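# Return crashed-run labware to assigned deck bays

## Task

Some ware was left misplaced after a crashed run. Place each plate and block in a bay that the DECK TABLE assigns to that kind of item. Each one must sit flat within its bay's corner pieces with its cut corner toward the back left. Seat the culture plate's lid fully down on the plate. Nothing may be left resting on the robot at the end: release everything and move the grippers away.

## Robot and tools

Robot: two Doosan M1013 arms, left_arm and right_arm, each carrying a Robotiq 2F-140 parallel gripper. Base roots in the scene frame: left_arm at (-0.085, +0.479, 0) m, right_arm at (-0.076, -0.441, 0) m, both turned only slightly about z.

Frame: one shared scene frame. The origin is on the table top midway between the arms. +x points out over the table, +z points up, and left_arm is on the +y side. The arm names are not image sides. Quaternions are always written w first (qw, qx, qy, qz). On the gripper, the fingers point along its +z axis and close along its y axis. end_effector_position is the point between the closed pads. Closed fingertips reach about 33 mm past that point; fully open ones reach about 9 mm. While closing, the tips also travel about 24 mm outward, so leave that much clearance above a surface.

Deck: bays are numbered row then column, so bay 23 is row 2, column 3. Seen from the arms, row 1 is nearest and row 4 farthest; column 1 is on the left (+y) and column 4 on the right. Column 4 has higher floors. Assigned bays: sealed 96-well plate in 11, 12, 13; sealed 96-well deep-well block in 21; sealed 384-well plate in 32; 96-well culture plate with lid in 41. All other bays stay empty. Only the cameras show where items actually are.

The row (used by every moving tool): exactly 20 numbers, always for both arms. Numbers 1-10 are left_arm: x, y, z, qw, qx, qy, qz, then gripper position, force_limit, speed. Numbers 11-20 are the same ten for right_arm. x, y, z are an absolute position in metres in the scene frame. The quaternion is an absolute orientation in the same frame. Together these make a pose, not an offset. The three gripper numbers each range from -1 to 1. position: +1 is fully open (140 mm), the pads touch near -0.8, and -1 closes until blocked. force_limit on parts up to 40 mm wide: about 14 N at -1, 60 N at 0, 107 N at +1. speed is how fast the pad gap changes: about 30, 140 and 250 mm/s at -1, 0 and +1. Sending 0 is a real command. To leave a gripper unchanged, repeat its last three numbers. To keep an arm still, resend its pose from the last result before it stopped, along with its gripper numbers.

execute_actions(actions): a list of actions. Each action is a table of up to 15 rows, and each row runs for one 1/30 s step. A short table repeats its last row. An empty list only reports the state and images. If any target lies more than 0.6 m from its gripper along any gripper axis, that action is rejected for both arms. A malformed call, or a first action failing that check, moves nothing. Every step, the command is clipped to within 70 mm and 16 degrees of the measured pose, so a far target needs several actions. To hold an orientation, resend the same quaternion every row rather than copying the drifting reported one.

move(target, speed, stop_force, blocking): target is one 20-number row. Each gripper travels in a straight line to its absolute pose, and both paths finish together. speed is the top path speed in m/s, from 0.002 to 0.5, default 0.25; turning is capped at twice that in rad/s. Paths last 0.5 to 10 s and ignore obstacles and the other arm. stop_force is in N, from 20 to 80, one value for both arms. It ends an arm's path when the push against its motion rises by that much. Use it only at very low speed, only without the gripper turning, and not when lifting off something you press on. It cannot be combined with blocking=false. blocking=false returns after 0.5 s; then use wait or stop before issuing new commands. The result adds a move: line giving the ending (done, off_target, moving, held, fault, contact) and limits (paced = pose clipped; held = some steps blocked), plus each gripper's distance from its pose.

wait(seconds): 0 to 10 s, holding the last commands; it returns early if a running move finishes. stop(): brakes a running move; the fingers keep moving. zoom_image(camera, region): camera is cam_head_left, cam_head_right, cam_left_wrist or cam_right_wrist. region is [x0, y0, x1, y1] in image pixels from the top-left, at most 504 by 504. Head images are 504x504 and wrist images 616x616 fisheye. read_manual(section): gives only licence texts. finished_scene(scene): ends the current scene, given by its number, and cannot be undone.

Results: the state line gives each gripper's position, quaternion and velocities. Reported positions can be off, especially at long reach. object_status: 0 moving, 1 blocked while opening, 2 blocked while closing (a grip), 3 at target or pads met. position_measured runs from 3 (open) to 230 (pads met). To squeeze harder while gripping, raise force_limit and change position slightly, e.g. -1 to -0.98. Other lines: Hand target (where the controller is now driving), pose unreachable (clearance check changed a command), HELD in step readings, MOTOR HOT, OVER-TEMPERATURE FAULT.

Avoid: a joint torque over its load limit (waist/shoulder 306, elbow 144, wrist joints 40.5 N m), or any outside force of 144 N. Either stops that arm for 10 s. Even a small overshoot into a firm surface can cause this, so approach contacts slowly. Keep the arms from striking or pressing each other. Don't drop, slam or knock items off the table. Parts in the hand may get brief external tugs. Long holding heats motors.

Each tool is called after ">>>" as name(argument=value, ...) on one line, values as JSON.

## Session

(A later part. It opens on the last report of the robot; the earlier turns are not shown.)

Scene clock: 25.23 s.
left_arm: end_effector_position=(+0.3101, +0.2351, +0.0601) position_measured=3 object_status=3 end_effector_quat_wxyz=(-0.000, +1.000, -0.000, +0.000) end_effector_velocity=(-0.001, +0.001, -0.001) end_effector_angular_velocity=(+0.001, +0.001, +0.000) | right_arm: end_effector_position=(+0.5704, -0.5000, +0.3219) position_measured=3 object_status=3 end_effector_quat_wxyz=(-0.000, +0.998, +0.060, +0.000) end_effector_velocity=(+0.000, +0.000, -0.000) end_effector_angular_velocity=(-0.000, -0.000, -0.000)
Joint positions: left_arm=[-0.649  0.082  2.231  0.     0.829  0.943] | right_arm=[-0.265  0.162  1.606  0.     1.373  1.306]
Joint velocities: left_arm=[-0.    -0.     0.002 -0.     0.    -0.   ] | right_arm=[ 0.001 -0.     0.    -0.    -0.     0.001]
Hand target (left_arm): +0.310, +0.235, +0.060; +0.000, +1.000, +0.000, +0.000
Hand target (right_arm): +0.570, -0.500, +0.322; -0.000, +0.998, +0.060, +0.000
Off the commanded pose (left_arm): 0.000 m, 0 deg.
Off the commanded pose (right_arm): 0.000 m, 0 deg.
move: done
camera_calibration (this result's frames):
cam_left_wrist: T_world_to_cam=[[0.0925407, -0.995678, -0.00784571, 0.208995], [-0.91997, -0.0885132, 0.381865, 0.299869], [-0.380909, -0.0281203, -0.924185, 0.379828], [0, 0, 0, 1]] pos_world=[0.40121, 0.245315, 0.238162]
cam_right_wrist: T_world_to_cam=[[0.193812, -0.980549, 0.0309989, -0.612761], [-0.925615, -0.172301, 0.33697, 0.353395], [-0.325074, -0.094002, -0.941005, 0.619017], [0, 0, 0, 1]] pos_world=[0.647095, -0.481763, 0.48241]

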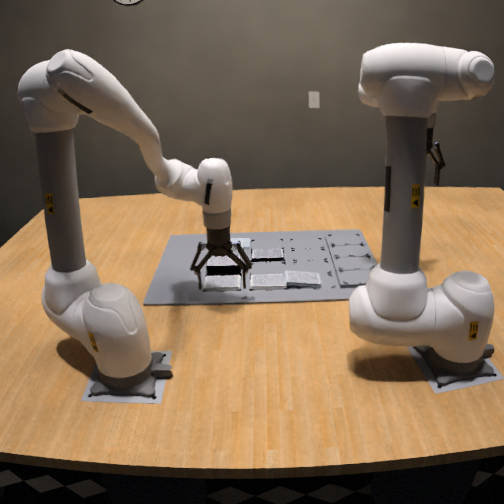

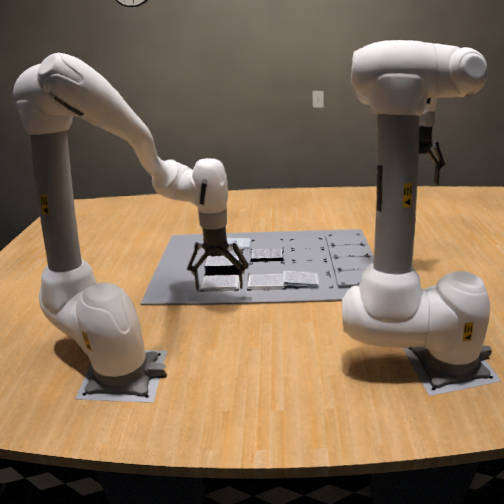

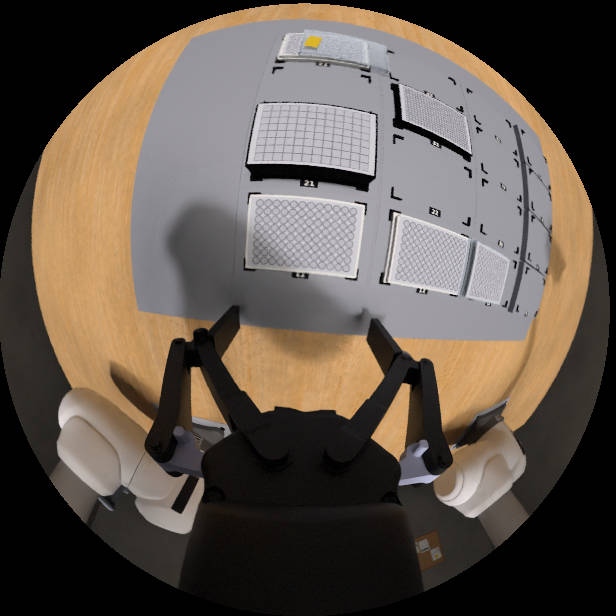

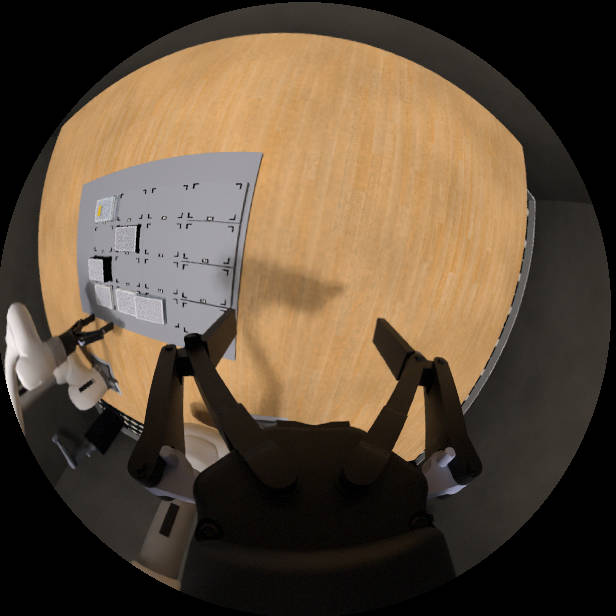

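>>> move(target=[0.4035,0.2445,0.05,0,1,-0.015,0,1,-0.3,-0.8,0.5704,-0.5,0.3219,0,0.998,0.06,0,1,0,0], speed=0.1)

>>> move(target=[0.4035,0.2445,0.025,0,1,-0.015,0,1,-0.3,-0.8,0.5704,-0.5,0.3219,0,0.998,0.06,0,1,0,0], speed=0.03)

>>> move(target=[0.4035,0.2445,0.025,0,1,-0.015,0,-1,-0.6,-0.8,0.5704,-0.5,0.3219,0,0.998,0.06,0,1,0,0], speed=0.03)

>>> move(target=[0.401,0.2445,0.025,0,1,-0.015,0,-1,-0.6,-0.8,0.5704,-0.5,0.3219,0,0.998,0.06,0,1,0,0], speed=0.005)

>>> move(target=[0.401,0.2445,0.025,0,1,-0.015,0,1,-0.6,-0.8,0.5704,-0.5,0.3219,0,0.998,0.06,0,1,0,0], speed=0.03)

>>> move(target=[0.401,0.2445,0.05,0,1,-0.015,0,1,-0.6,-0.8,0.5704,-0.5,0.3219,0,0.998,0.06,0,1,0,0], speed=0.05)

>>> move(target=[0.31,0.235,0.06,0,1,-0.0,0,1,-0.3,-0.8,0.5704,-0.5,0.3219,0,0.998,0.06,0,1,0,0], speed=0.1)

>>> zoom_image(camera="cam_left_wrist", region=[220,170,400,300])

>>> zoom_image(camera="cam_head_right", region=[185,260,295,300])

Scene clock: 27.27 s.
left_arm: end_effector_position=(+0.4036, +0.2445, +0.0499) position_measured=3 object_status=3 end_effector_quat_wxyz=(-0.000, +1.000, -0.015, +0.000) end_effector_velocity=(+0.001, -0.000, +0.000) end_effector_angular_velocity=(+0.000, -0.001, +0.000) | right_arm: end_effector_position=(+0.5704, -0.5000, +0.3219) position_measured=3 object_status=3 end_effector_quat_wxyz=(-0.000, +0.998, +0.060, +0.000) end_effector_velocity=(+0.000, +0.000, -0.000) end_effector_angular_velocity=(-0.000, -0.000, -0.001)
Joint positions: left_arm=[-0.532  0.207  2.103  0.     0.831  1.089] | right_arm=[-0.265  0.162  1.606  0.     1.373  1.306]
Joint velocities: left_arm=[ 0.     0.    -0.001  0.001  0.    -0.001] | right_arm=[ 0.     0.     0.    -0.    -0.001  0.002]
Hand target (left_arm): +0.404, +0.244, +0.050; +0.000, +1.000, -0.015, +0.000
Hand target (right_arm): +0.570, -0.500, +0.322; -0.000, +0.998, +0.060, +0.000
Off the commanded pose (left_arm): 0.000 m, 0 deg.
Off the commanded pose (right_arm): 0.000 m, 0 deg.
move: done
camera_calibration (this result's frames):
cam_left_wrist: T_world_to_cam=[[0.0625221, -0.998012, -0.00791038, 0.22235], [-0.922202, -0.0607999, 0.381898, 0.384679], [-0.38162, -0.0165821, -0.924171, 0.403706], [0, 0, 0, 1]] pos_world=[0.494912, 0.251991, 0.227944]
cam_right_wrist: T_world_to_cam=[[0.193812, -0.980549, 0.0309989, -0.612761], [-0.925615, -0.172302, 0.33697, 0.353395], [-0.325074, -0.094002, -0.941005, 0.619017], [0, 0, 0, 1]] pos_world=[0.647095, -0.481763, 0.482409]

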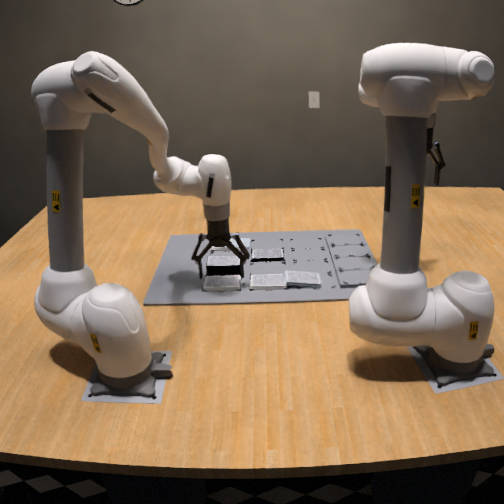

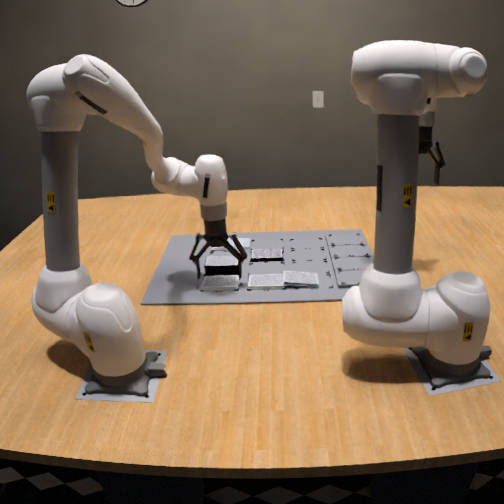

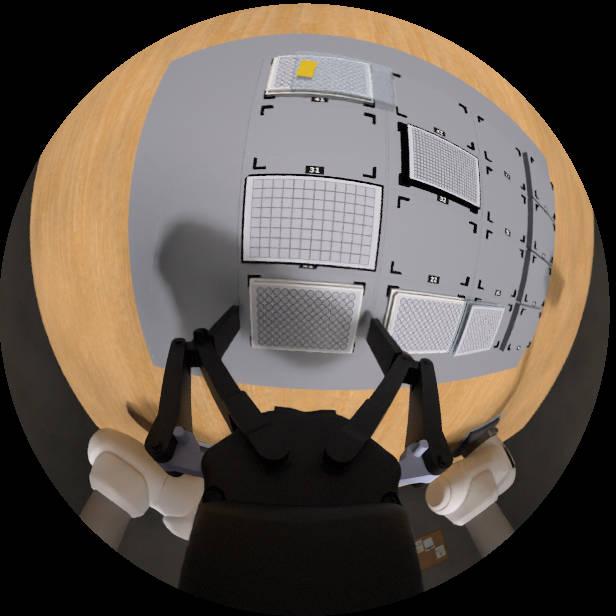

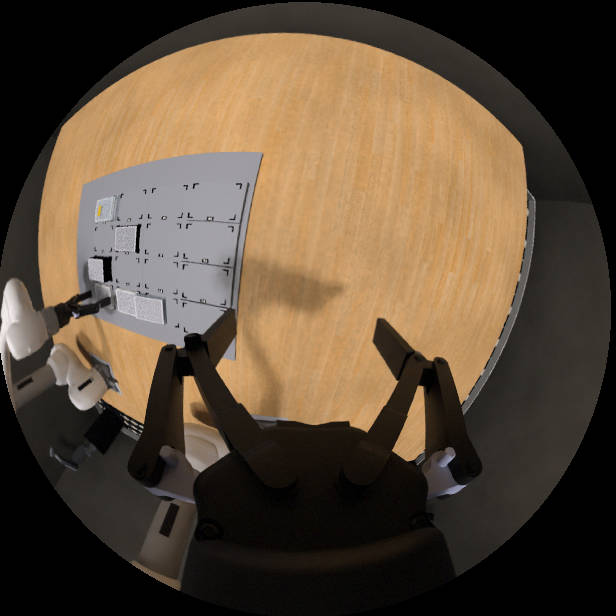

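Scene clock: 28.33 s.
left_arm: end_effector_position=(+0.4035, +0.2445, +0.0250) position_measured=3 object_status=3 end_effector_quat_wxyz=(-0.000, +1.000, -0.015, -0.000) end_effector_velocity=(-0.000, +0.000, -0.000) end_effector_angular_velocity=(+0.000, +0.000, -0.002) | right_arm: end_effector_position=(+0.5704, -0.5000, +0.3219) position_measured=3 object_status=3 end_effector_quat_wxyz=(-0.000, +0.998, +0.060, +0.000) end_effector_velocity=(+0.001, +0.001, +0.000) end_effector_angular_velocity=(+0.000, -0.002, +0.001)
Joint positions: left_arm=[-0.532  0.24   2.122  0.     0.78   1.089] | right_arm=[-0.265  0.162  1.606  0.     1.373  1.306]
Joint velocities: left_arm=[ 0.     0.     0.     0.    -0.     0.002] | right_arm=[ 0.001 -0.     0.     0.    -0.002 -0.   ]
Hand target (left_arm): +0.403, +0.245, +0.025; -0.000, +1.000, -0.015, +0.000
Hand target (right_arm): +0.570, -0.500, +0.322; -0.000, +0.998, +0.060, +0.000
Off the commanded pose (left_arm): 0.000 m, 0 deg.
Off the commanded pose (right_arm): 0.000 m, 0 deg.
move: done
camera_calibration (this result's frames):
cam_left_wrist: T_world_to_cam=[[0.0626563, -0.998004, -0.00783083, 0.222103], [-0.922136, -0.0608909, 0.382043, 0.394087], [-0.381758, -0.0167163, -0.924111, 0.380734], [0, 0, 0, 1]] pos_world=[0.494834, 0.252021, 0.203021]
cam_right_wrist: T_world_to_cam=[[0.193812, -0.980549, 0.0309989, -0.612761], [-0.925615, -0.172301, 0.33697, 0.353395], [-0.325074, -0.0940019, -0.941005, 0.619017], [0, 0, 0, 1]] pos_world=[0.647095, -0.481763, 0.48241]

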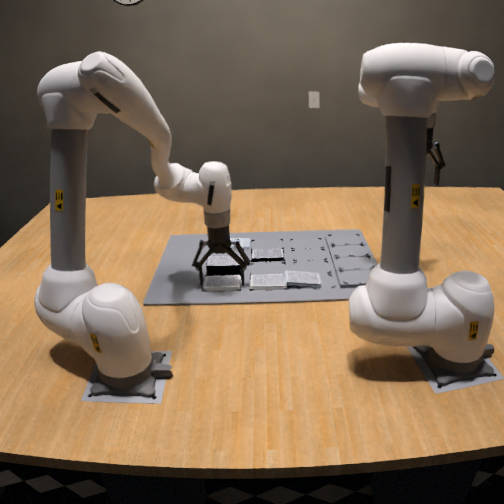

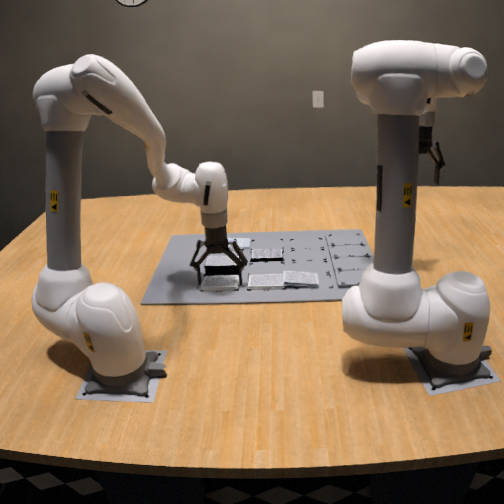

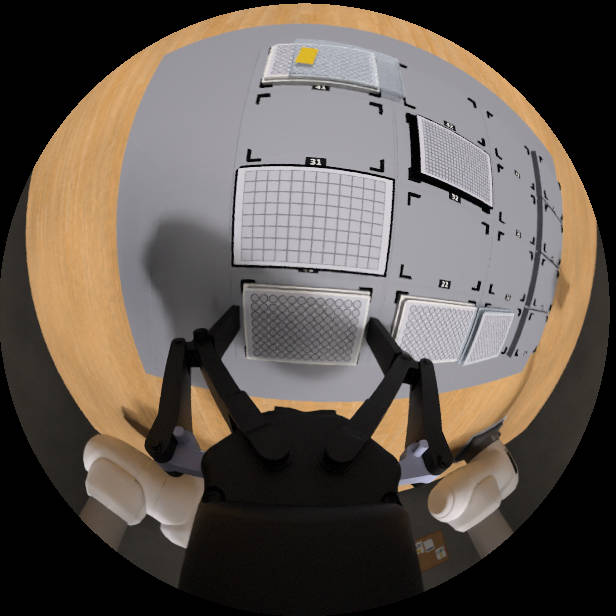

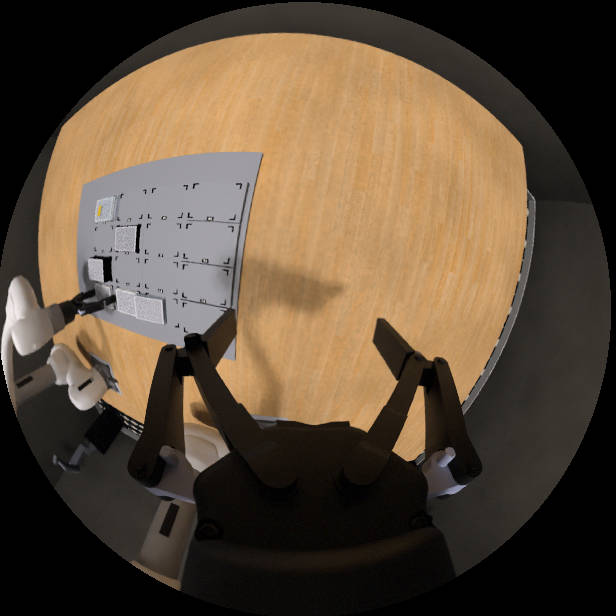

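Scene clock: 29.03 s.
left_arm: end_effector_position=(+0.4035, +0.2445, +0.0250) position_measured=30 object_status=2 end_effector_quat_wxyz=(+0.000, +1.000, -0.015, +0.000) end_effector_velocity=(+0.001, +0.000, +0.001) end_effector_angular_velocity=(-0.000, -0.001, -0.000) | right_arm: end_effector_position=(+0.5704, -0.5000, +0.3219) position_measured=3 object_status=3 end_effector_quat_wxyz=(-0.000, +0.998, +0.060, +0.000) end_effector_velocity=(+0.000, +0.000, -0.000) end_effector_angular_velocity=(-0.000, -0.000, +0.002)
Joint positions: left_arm=[-0.532  0.239  2.122  0.     0.78   1.089] | right_arm=[-0.265  0.162  1.606  0.     1.373  1.306]
Joint velocities: left_arm=[ 0.001 -0.    -0.001  0.     0.001  0.001] | right_arm=[ 0.001  0.     0.    -0.    -0.001 -0.001]
Hand target (left_arm): +0.403, +0.244, +0.025; +0.000, +1.000, -0.015, +0.000
Hand target (right_arm): +0.570, -0.500, +0.322; -0.000, +0.998, +0.060, +0.000
Off the commanded pose (left_arm): 0.000 m, 0 deg.
Off the commanded pose (right_arm): 0.000 m, 0 deg.
move: done
camera_calibration (this result's frames):
cam_left_wrist: T_world_to_cam=[[0.0626674, -0.998004, -0.0077633, 0.222067], [-0.92217, -0.0608768, 0.381965, 0.394118], [-0.381675, -0.0167777, -0.924144, 0.380777], [0, 0, 0, 1]] pos_world=[0.494861, 0.252005, 0.203077]
cam_right_wrist: T_world_to_cam=[[0.193812, -0.980549, 0.030999, -0.612761], [-0.925615, -0.172302, 0.33697, 0.353395], [-0.325074, -0.0940021, -0.941005, 0.619017], [0, 0, 0, 1]] pos_world=[0.647095, -0.481763, 0.482409]

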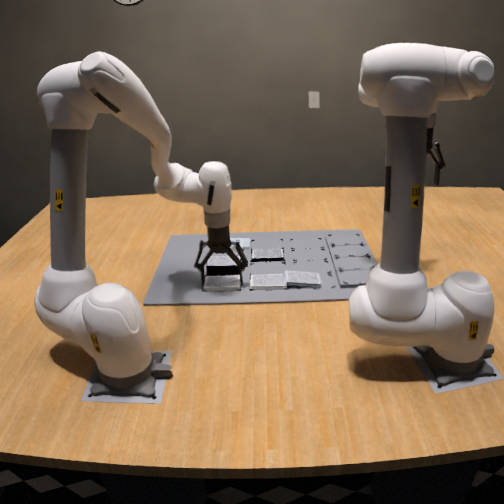

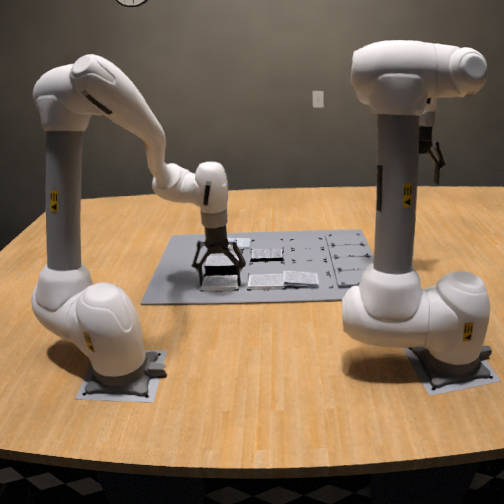

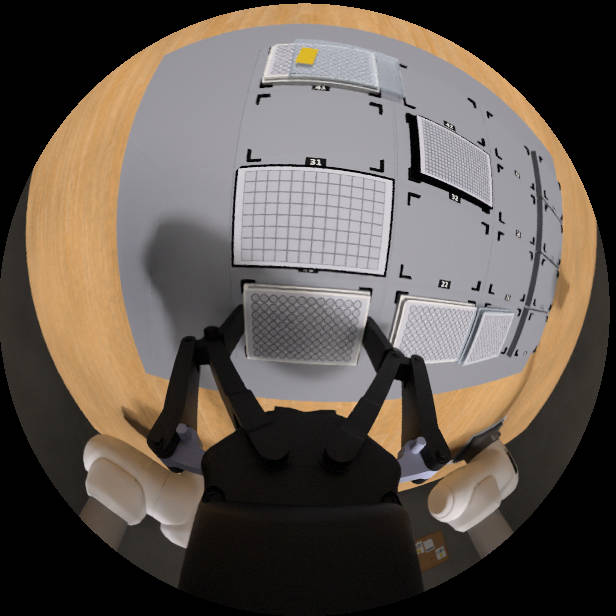

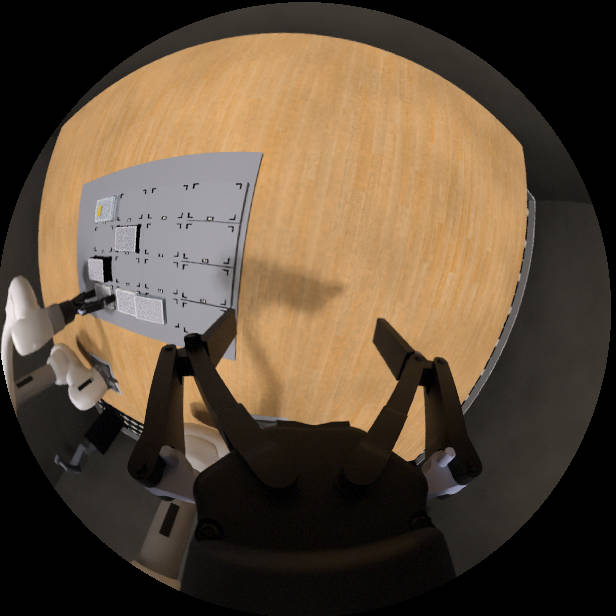

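Scene clock: 29.77 s.
left_arm: end_effector_position=(+0.4011, +0.2445, +0.0250) position_measured=30 object_status=2 end_effector_quat_wxyz=(+0.000, +1.000, -0.015, +0.000) end_effector_velocity=(+0.001, -0.001, +0.001) end_effector_angular_velocity=(-0.002, -0.001, +0.001) | right_arm: end_effector_position=(+0.5704, -0.5000, +0.3219) position_measured=3 object_status=3 end_effector_quat_wxyz=(-0.000, +0.998, +0.060, +0.000) end_effector_velocity=(+0.000, +0.001, +0.000) end_effector_angular_velocity=(+0.000, +0.000, +0.001)
Joint positions: left_arm=[-0.534  0.236  2.126  0.     0.779  1.087] | right_arm=[-0.265  0.162  1.606  0.     1.373  1.306]
Joint velocities: left_arm=[-0.    -0.001 -0.001 -0.002 -0.001  0.   ] | right_arm=[ 0.001  0.    -0.     0.     0.     0.   ]
Hand target (left_arm): +0.401, +0.245, +0.025; -0.000, +1.000, -0.015, -0.000
Hand target (right_arm): +0.570, -0.500, +0.322; -0.000, +0.998, +0.060, +0.000
Off the commanded pose (left_arm): 0.000 m, 0 deg.
Off the commanded pose (right_arm): 0.000 m, 0 deg.
move: done
camera_calibration (this result's frames):
cam_left_wrist: T_world_to_cam=[[0.062755, -0.998, -0.00763147, 0.222155], [-0.922244, -0.0609107, 0.38178, 0.391944], [-0.381482, -0.0169205, -0.924222, 0.379831], [0, 0, 0, 1]] pos_world=[0.492426, 0.252011, 0.203107]
cam_right_wrist: T_world_to_cam=[[0.193812, -0.980549, 0.030999, -0.612761], [-0.925615, -0.172301, 0.33697, 0.353395], [-0.325074, -0.094002, -0.941005, 0.619017], [0, 0, 0, 1]] pos_world=[0.647095, -0.481763, 0.482409]

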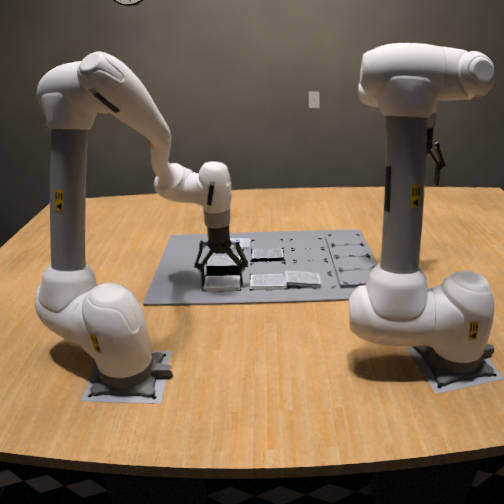

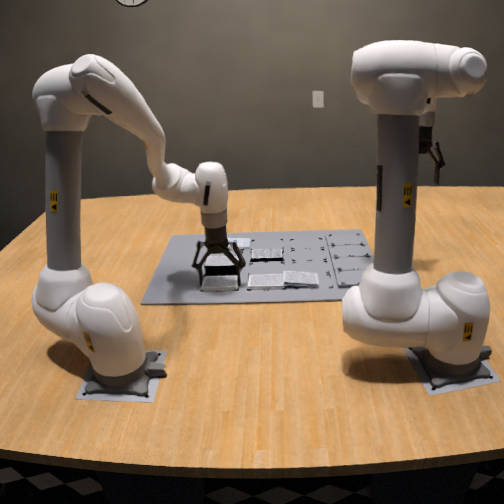

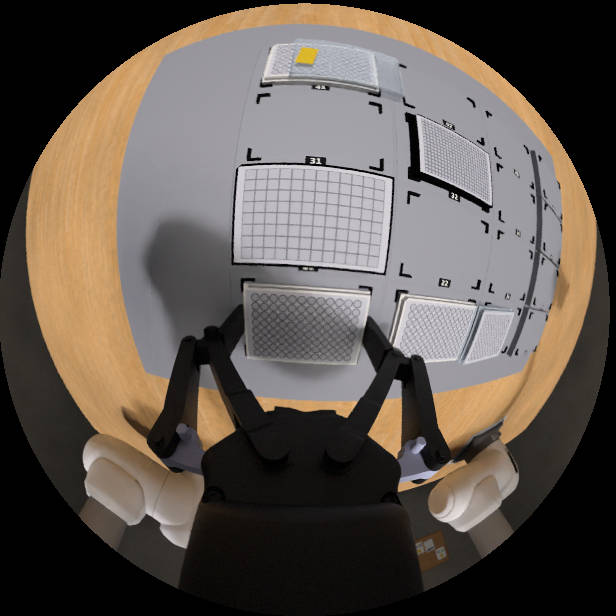

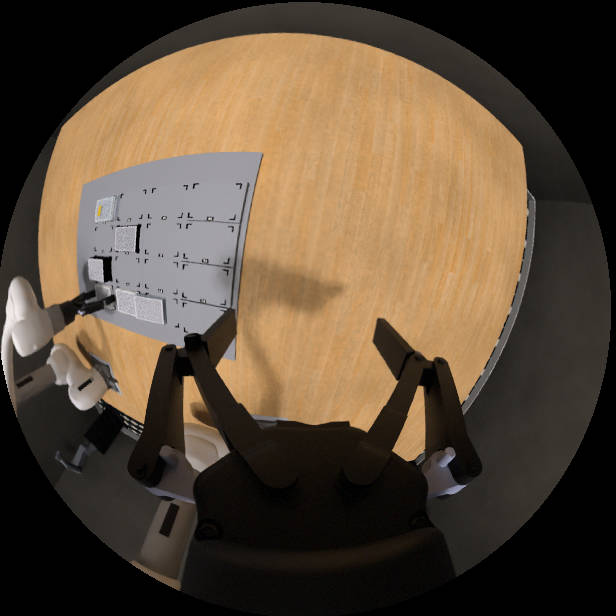

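Scene clock: 30.47 s.
left_arm: end_effector_position=(+0.4010, +0.2444, +0.0250) position_measured=3 object_status=3 end_effector_quat_wxyz=(+0.000, +1.000, -0.015, -0.000) end_effector_velocity=(-0.000, +0.000, -0.000) end_effector_angular_velocity=(+0.001, +0.001, +0.001) | right_arm: end_effector_position=(+0.5704, -0.5000, +0.3219) position_measured=3 object_status=3 end_effector_quat_wxyz=(-0.000, +0.998, +0.060, +0.000) end_effector_velocity=(-0.000, -0.000, +0.000) end_effector_angular_velocity=(-0.001, +0.000, +0.000)
Joint positions: left_arm=[-0.535  0.237  2.126 -0.     0.779  1.087] | right_arm=[-0.265  0.162  1.606  0.     1.373  1.306]
Joint velocities: left_arm=[ 0.     0.001 -0.    -0.     0.001 -0.001] | right_arm=[-0.    -0.     0.    -0.001 -0.    -0.   ]
Hand target (left_arm): +0.401, +0.245, +0.025; -0.000, +1.000, -0.015, -0.000
Hand target (right_arm): +0.570, -0.500, +0.322; -0.000, +0.998, +0.060, +0.000
Off the commanded pose (left_arm): 0.000 m, 0 deg.
Off the commanded pose (right_arm): 0.000 m, 0 deg.
move: done
camera_calibration (this result's frames):
cam_left_wrist: T_world_to_cam=[[0.0626883, -0.998003, -0.00774334, 0.222154], [-0.922119, -0.0608863, 0.382085, 0.391757], [-0.381793, -0.016812, -0.924095, 0.379823], [0, 0, 0, 1]] pos_world=[0.492334, 0.251949, 0.203028]
cam_right_wrist: T_world_to_cam=[[0.193812, -0.980549, 0.0309988, -0.612761], [-0.925615, -0.172301, 0.33697, 0.353395], [-0.325074, -0.094002, -0.941005, 0.619017], [0, 0, 0, 1]] pos_world=[0.647095, -0.481763, 0.482409]

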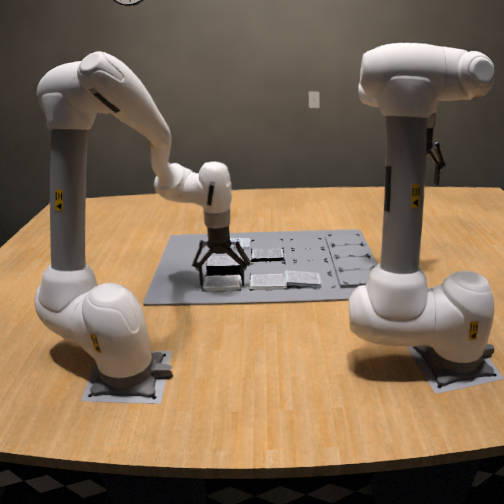

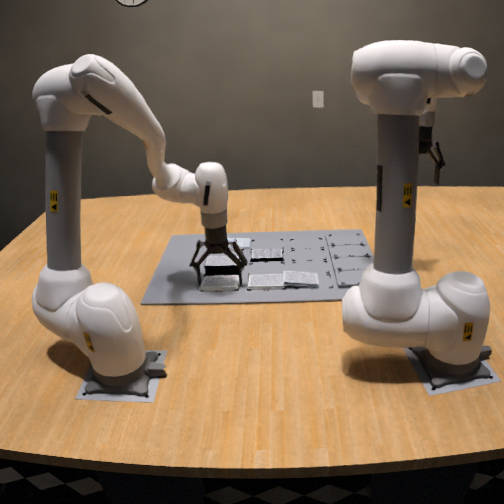

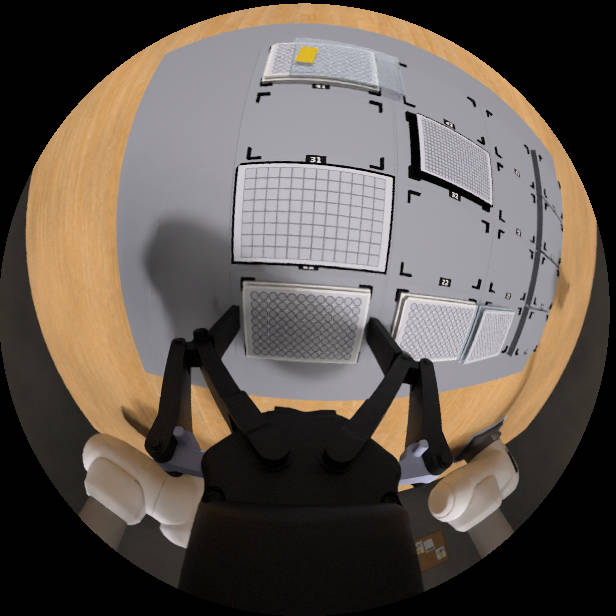

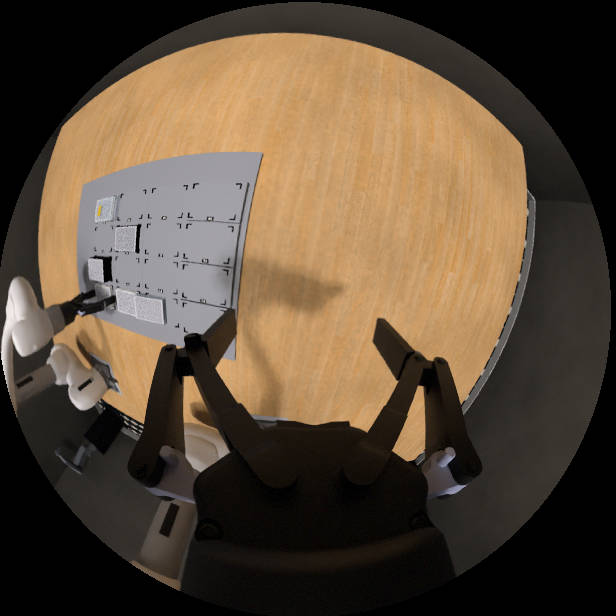

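Scene clock: 31.23 s.
left_arm: end_effector_position=(+0.4010, +0.2445, +0.0500) position_measured=3 object_status=3 end_effector_quat_wxyz=(+0.000, +1.000, -0.015, +0.000) end_effector_velocity=(+0.000, -0.000, +0.000) end_effector_angular_velocity=(-0.001, -0.001, +0.000) | right_arm: end_effector_position=(+0.5704, -0.5000, +0.3219) position_measured=3 object_status=3 end_effector_quat_wxyz=(-0.000, +0.998, +0.060, +0.000) end_effector_velocity=(-0.000, +0.000, +0.000) end_effector_angular_velocity=(-0.000, +0.001, -0.000)
Joint positions: left_arm=[-0.535  0.204  2.107 -0.     0.83   1.087] | right_arm=[-0.265  0.162  1.606  0.     1.373  1.306]
Joint velocities: left_arm=[ 0.    -0.001 -0.     0.    -0.001 -0.   ] | right_arm=[ 0.    -0.     0.    -0.     0.001  0.001]
Hand target (left_arm): +0.401, +0.244, +0.050; +0.000, +1.000, -0.015, -0.000
Hand target (right_arm): +0.570, -0.500, +0.322; -0.000, +0.998, +0.060, +0.000
Off the commanded pose (left_arm): 0.000 m, 0 deg.
Off the commanded pose (right_arm): 0.000 m, 0 deg.
move: done
camera_calibration (this result's frames):
cam_left_wrist: T_world_to_cam=[[0.0626787, -0.998004, -0.00773238, 0.222362], [-0.922154, -0.0608747, 0.382003, 0.382233], [-0.381711, -0.016813, -0.924129, 0.402969], [0, 0, 0, 1]] pos_world=[0.492358, 0.251962, 0.228101]
cam_right_wrist: T_world_to_cam=[[0.193812, -0.980549, 0.0309989, -0.612761], [-0.925615, -0.172301, 0.33697, 0.353395], [-0.325074, -0.094002, -0.941005, 0.619017], [0, 0, 0, 1]] pos_world=[0.647095, -0.481763, 0.482409]

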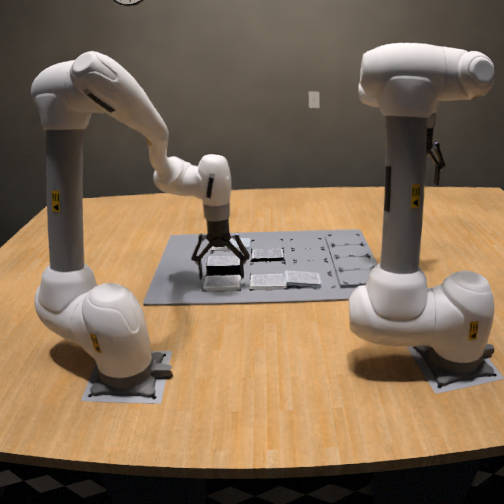

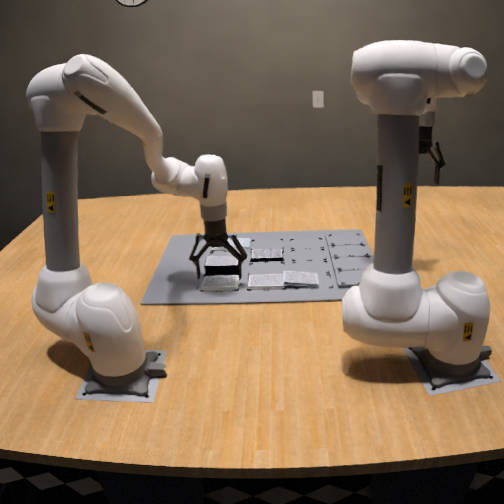

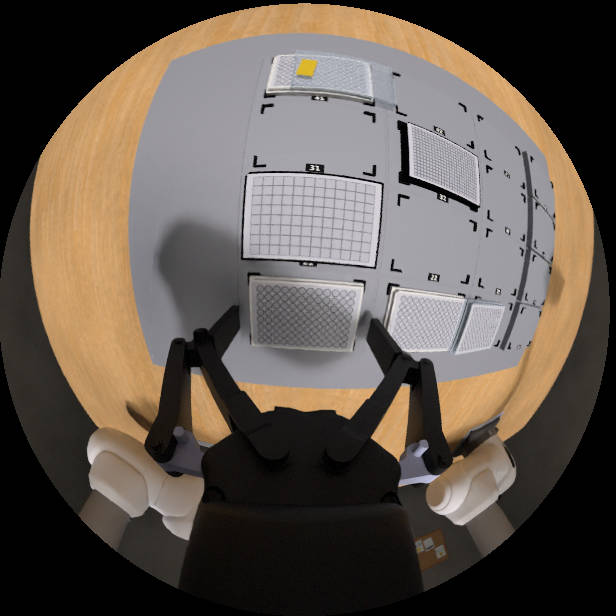

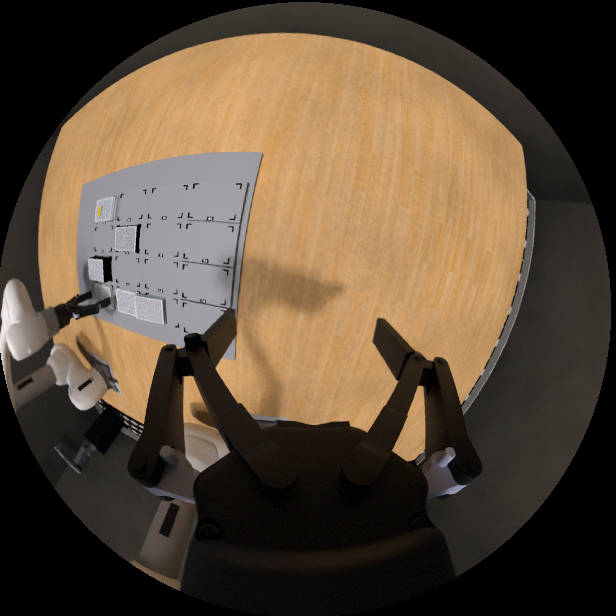

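Scene clock: 32.43 s.
left_arm: end_effector_position=(+0.3099, +0.2350, +0.0601) position_measured=3 object_status=3 end_effector_quat_wxyz=(+0.000, +1.000, +0.000, -0.000) end_effector_velocity=(+0.000, +0.000, +0.000) end_effector_angular_velocity=(-0.001, -0.001, +0.001) | right_arm: end_effector_position=(+0.5704, -0.5000, +0.3219) position_measured=3 object_status=3 end_effector_quat_wxyz=(-0.000, +0.998, +0.060, +0.000) end_effector_velocity=(+0.000, -0.000, -0.000) end_effector_angular_velocity=(-0.000, -0.000, -0.000)
Joint positions: left_arm=[-0.649  0.082  2.231 -0.     0.829  0.942] | right_arm=[-0.265  0.162  1.606  0.     1.373  1.306]
Joint velocities: left_arm=[ 0.001 -0.001  0.001 -0.    -0.001 -0.   ] | right_arm=[ 0.     0.     0.    -0.    -0.001  0.   ]
Hand target (left_arm): +0.310, +0.235, +0.060; -0.000, +1.000, +0.000, -0.000
Hand target (right_arm): +0.570, -0.500, +0.322; -0.000, +0.998, +0.060, +0.000
Off the commanded pose (left_arm): 0.000 m, 0 deg.
Off the commanded pose (right_arm): 0.000 m, 0 deg.
move: done
camera_calibration (this result's frames):
cam_left_wrist: T_world_to_cam=[[0.092787, -0.995656, -0.00767311, 0.208804], [-0.919824, -0.0886654, 0.38218, 0.299597], [-0.3812, -0.0284034, -0.924056, 0.379917], [0, 0, 0, 1]] pos_world=[0.401027, 0.245251, 0.238166]
cam_right_wrist: T_world_to_cam=[[0.193812, -0.980549, 0.030999, -0.612761], [-0.925615, -0.172301, 0.33697, 0.353395], [-0.325074, -0.0940021, -0.941005, 0.619017], [0, 0, 0, 1]] pos_world=[0.647095, -0.481763, 0.482409]

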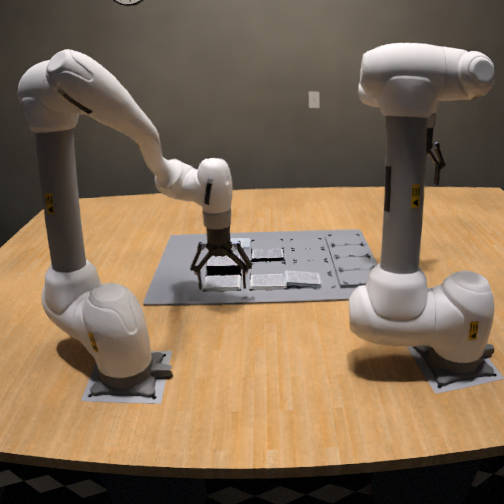

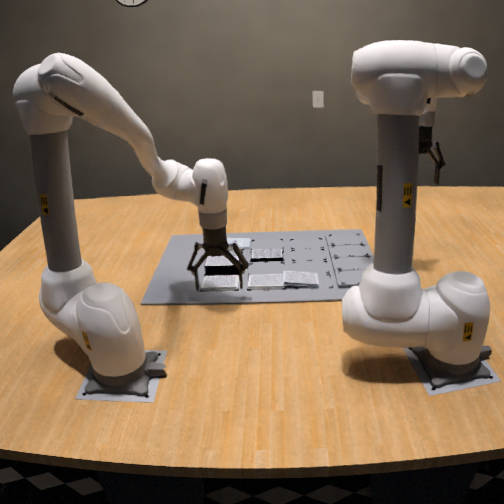

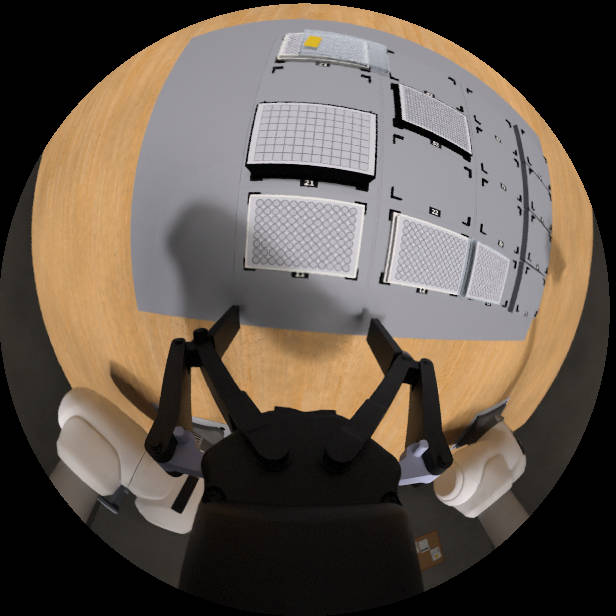

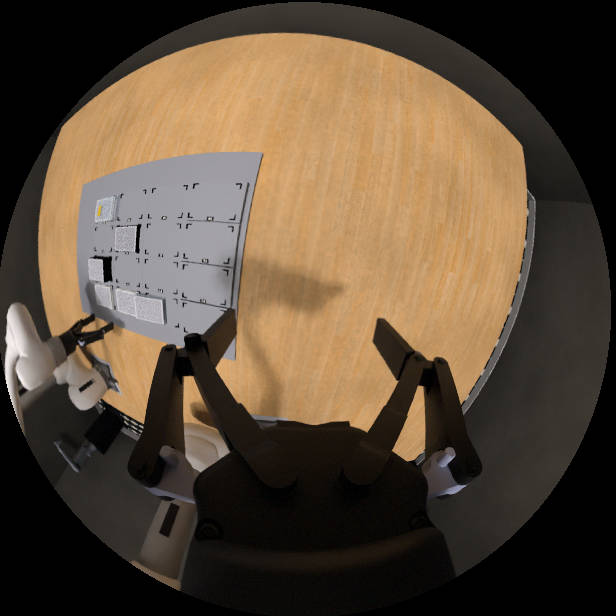

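Region (220, 170, 400, 300) of cam_left_wrist's 616x616 image, scaled by 2.800, with more detail than that image has.

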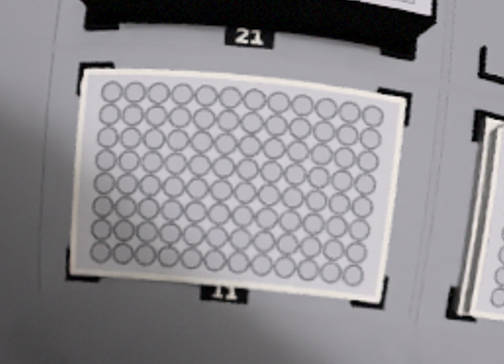

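Region (185, 260, 295, 300) of cam_head_right's 504x504 image, scaled by 4.582, with more detail than that image has; it fills the top 183 rows of this view, and the rest is white.

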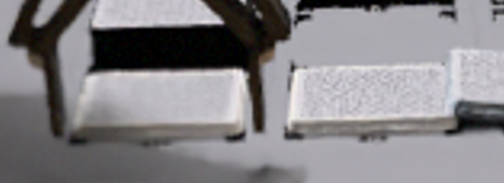

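>>> move(target=[0.31,-0.06,0.10,0,1,-0.0,0,1,-0.3,-0.8,0.5704,-0.5,0.3219,0,0.998,0.06,0,1,0,0], speed=0.2)

>>> zoom_image(camera="cam_left_wrist", region=[160,150,420,320])

Scene clock: 34.77 s.
left_arm: end_effector_position=(+0.3094, -0.0601, +0.0997) position_measured=3 object_status=3 end_effector_quat_wxyz=(-0.000, +1.000, -0.000, -0.000) end_effector_velocity=(+0.000, -0.001, +0.000) end_effector_angular_velocity=(-0.001, -0.001, -0.001) | right_arm: end_effector_position=(+0.5704, -0.5000, +0.3219) position_measured=3 object_status=3 end_effector_quat_wxyz=(+0.000, +0.998, +0.060, +0.000) end_effector_velocity=(-0.000, -0.000, +0.000) end_effector_angular_velocity=(-0.000, +0.001, +0.001)
Joint positions: left_arm=[-1.012  0.328  1.824 -0.     0.989  0.58 ] | right_arm=[-0.265  0.162  1.606  0.     1.373  1.306]
Joint velocities: left_arm=[-0.001  0.001 -0.001  0.    -0.     0.001] | right_arm=[ 0.    -0.     0.    -0.001  0.001 -0.001]
Hand target (left_arm): +0.309, -0.060, +0.100; -0.000, +1.000, -0.000, -0.000
Hand target (right_arm): +0.570, -0.500, +0.322; -0.000, +0.998, +0.060, +0.000
Off the commanded pose (left_arm): 0.001 m, 0 deg.
Off the commanded pose (right_arm): 0.000 m, 0 deg.
move: done
camera_calibration (this result's frames):
cam_left_wrist: T_world_to_cam=[[0.0924091, -0.995689, -0.00800931, -0.0845044], [-0.919849, -0.0884446, 0.382173, 0.257838], [-0.381234, -0.0279489, -0.924056, 0.407972], [0, 0, 0, 1]] pos_world=[0.400514, -0.0499333, 0.277774]
cam_right_wrist: T_world_to_cam=[[0.193812, -0.980549, 0.0309991, -0.612761], [-0.925615, -0.172301, 0.33697, 0.353395], [-0.325074, -0.0940022, -0.941005, 0.619017], [0, 0, 0, 1]] pos_world=[0.647095, -0.481763, 0.482409]

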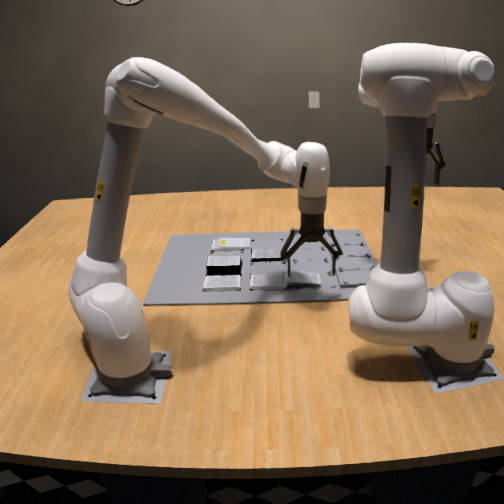

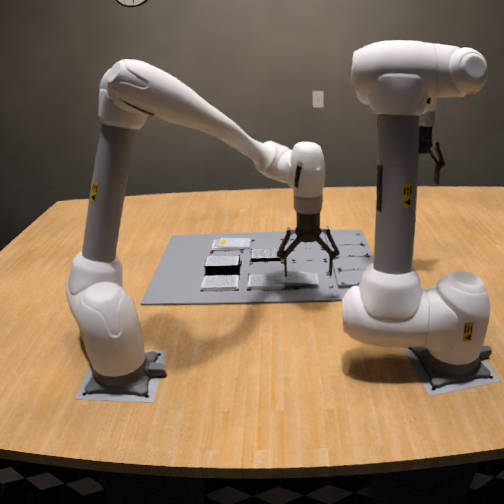

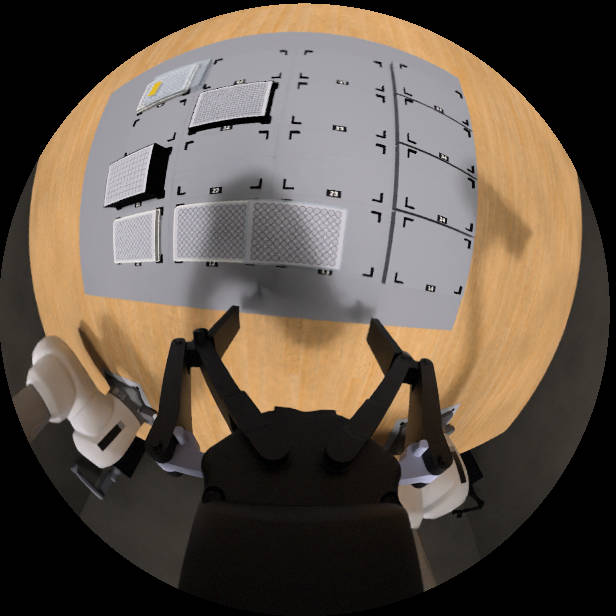

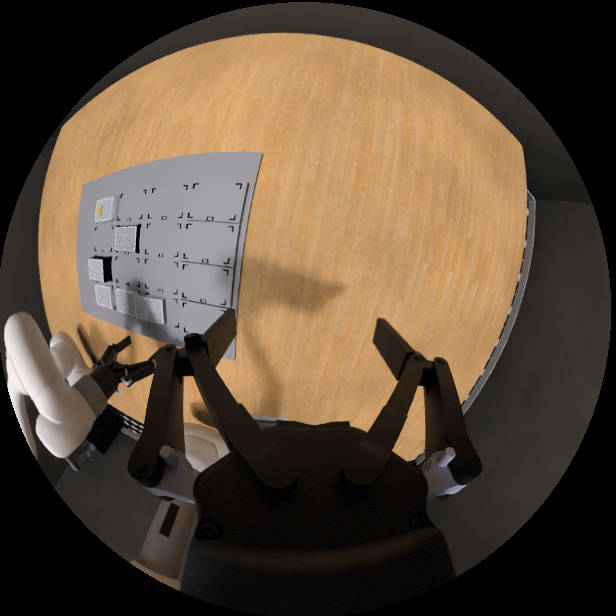

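Region (160, 150, 420, 320) of cam_left_wrist's 616x616 image, scaled by 1.938, with more detail than that image has; it fills the top 330 rows of this view, and the rest is white.

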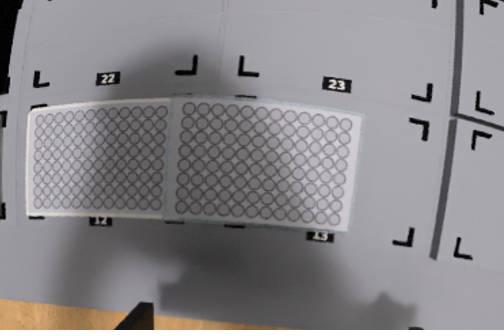

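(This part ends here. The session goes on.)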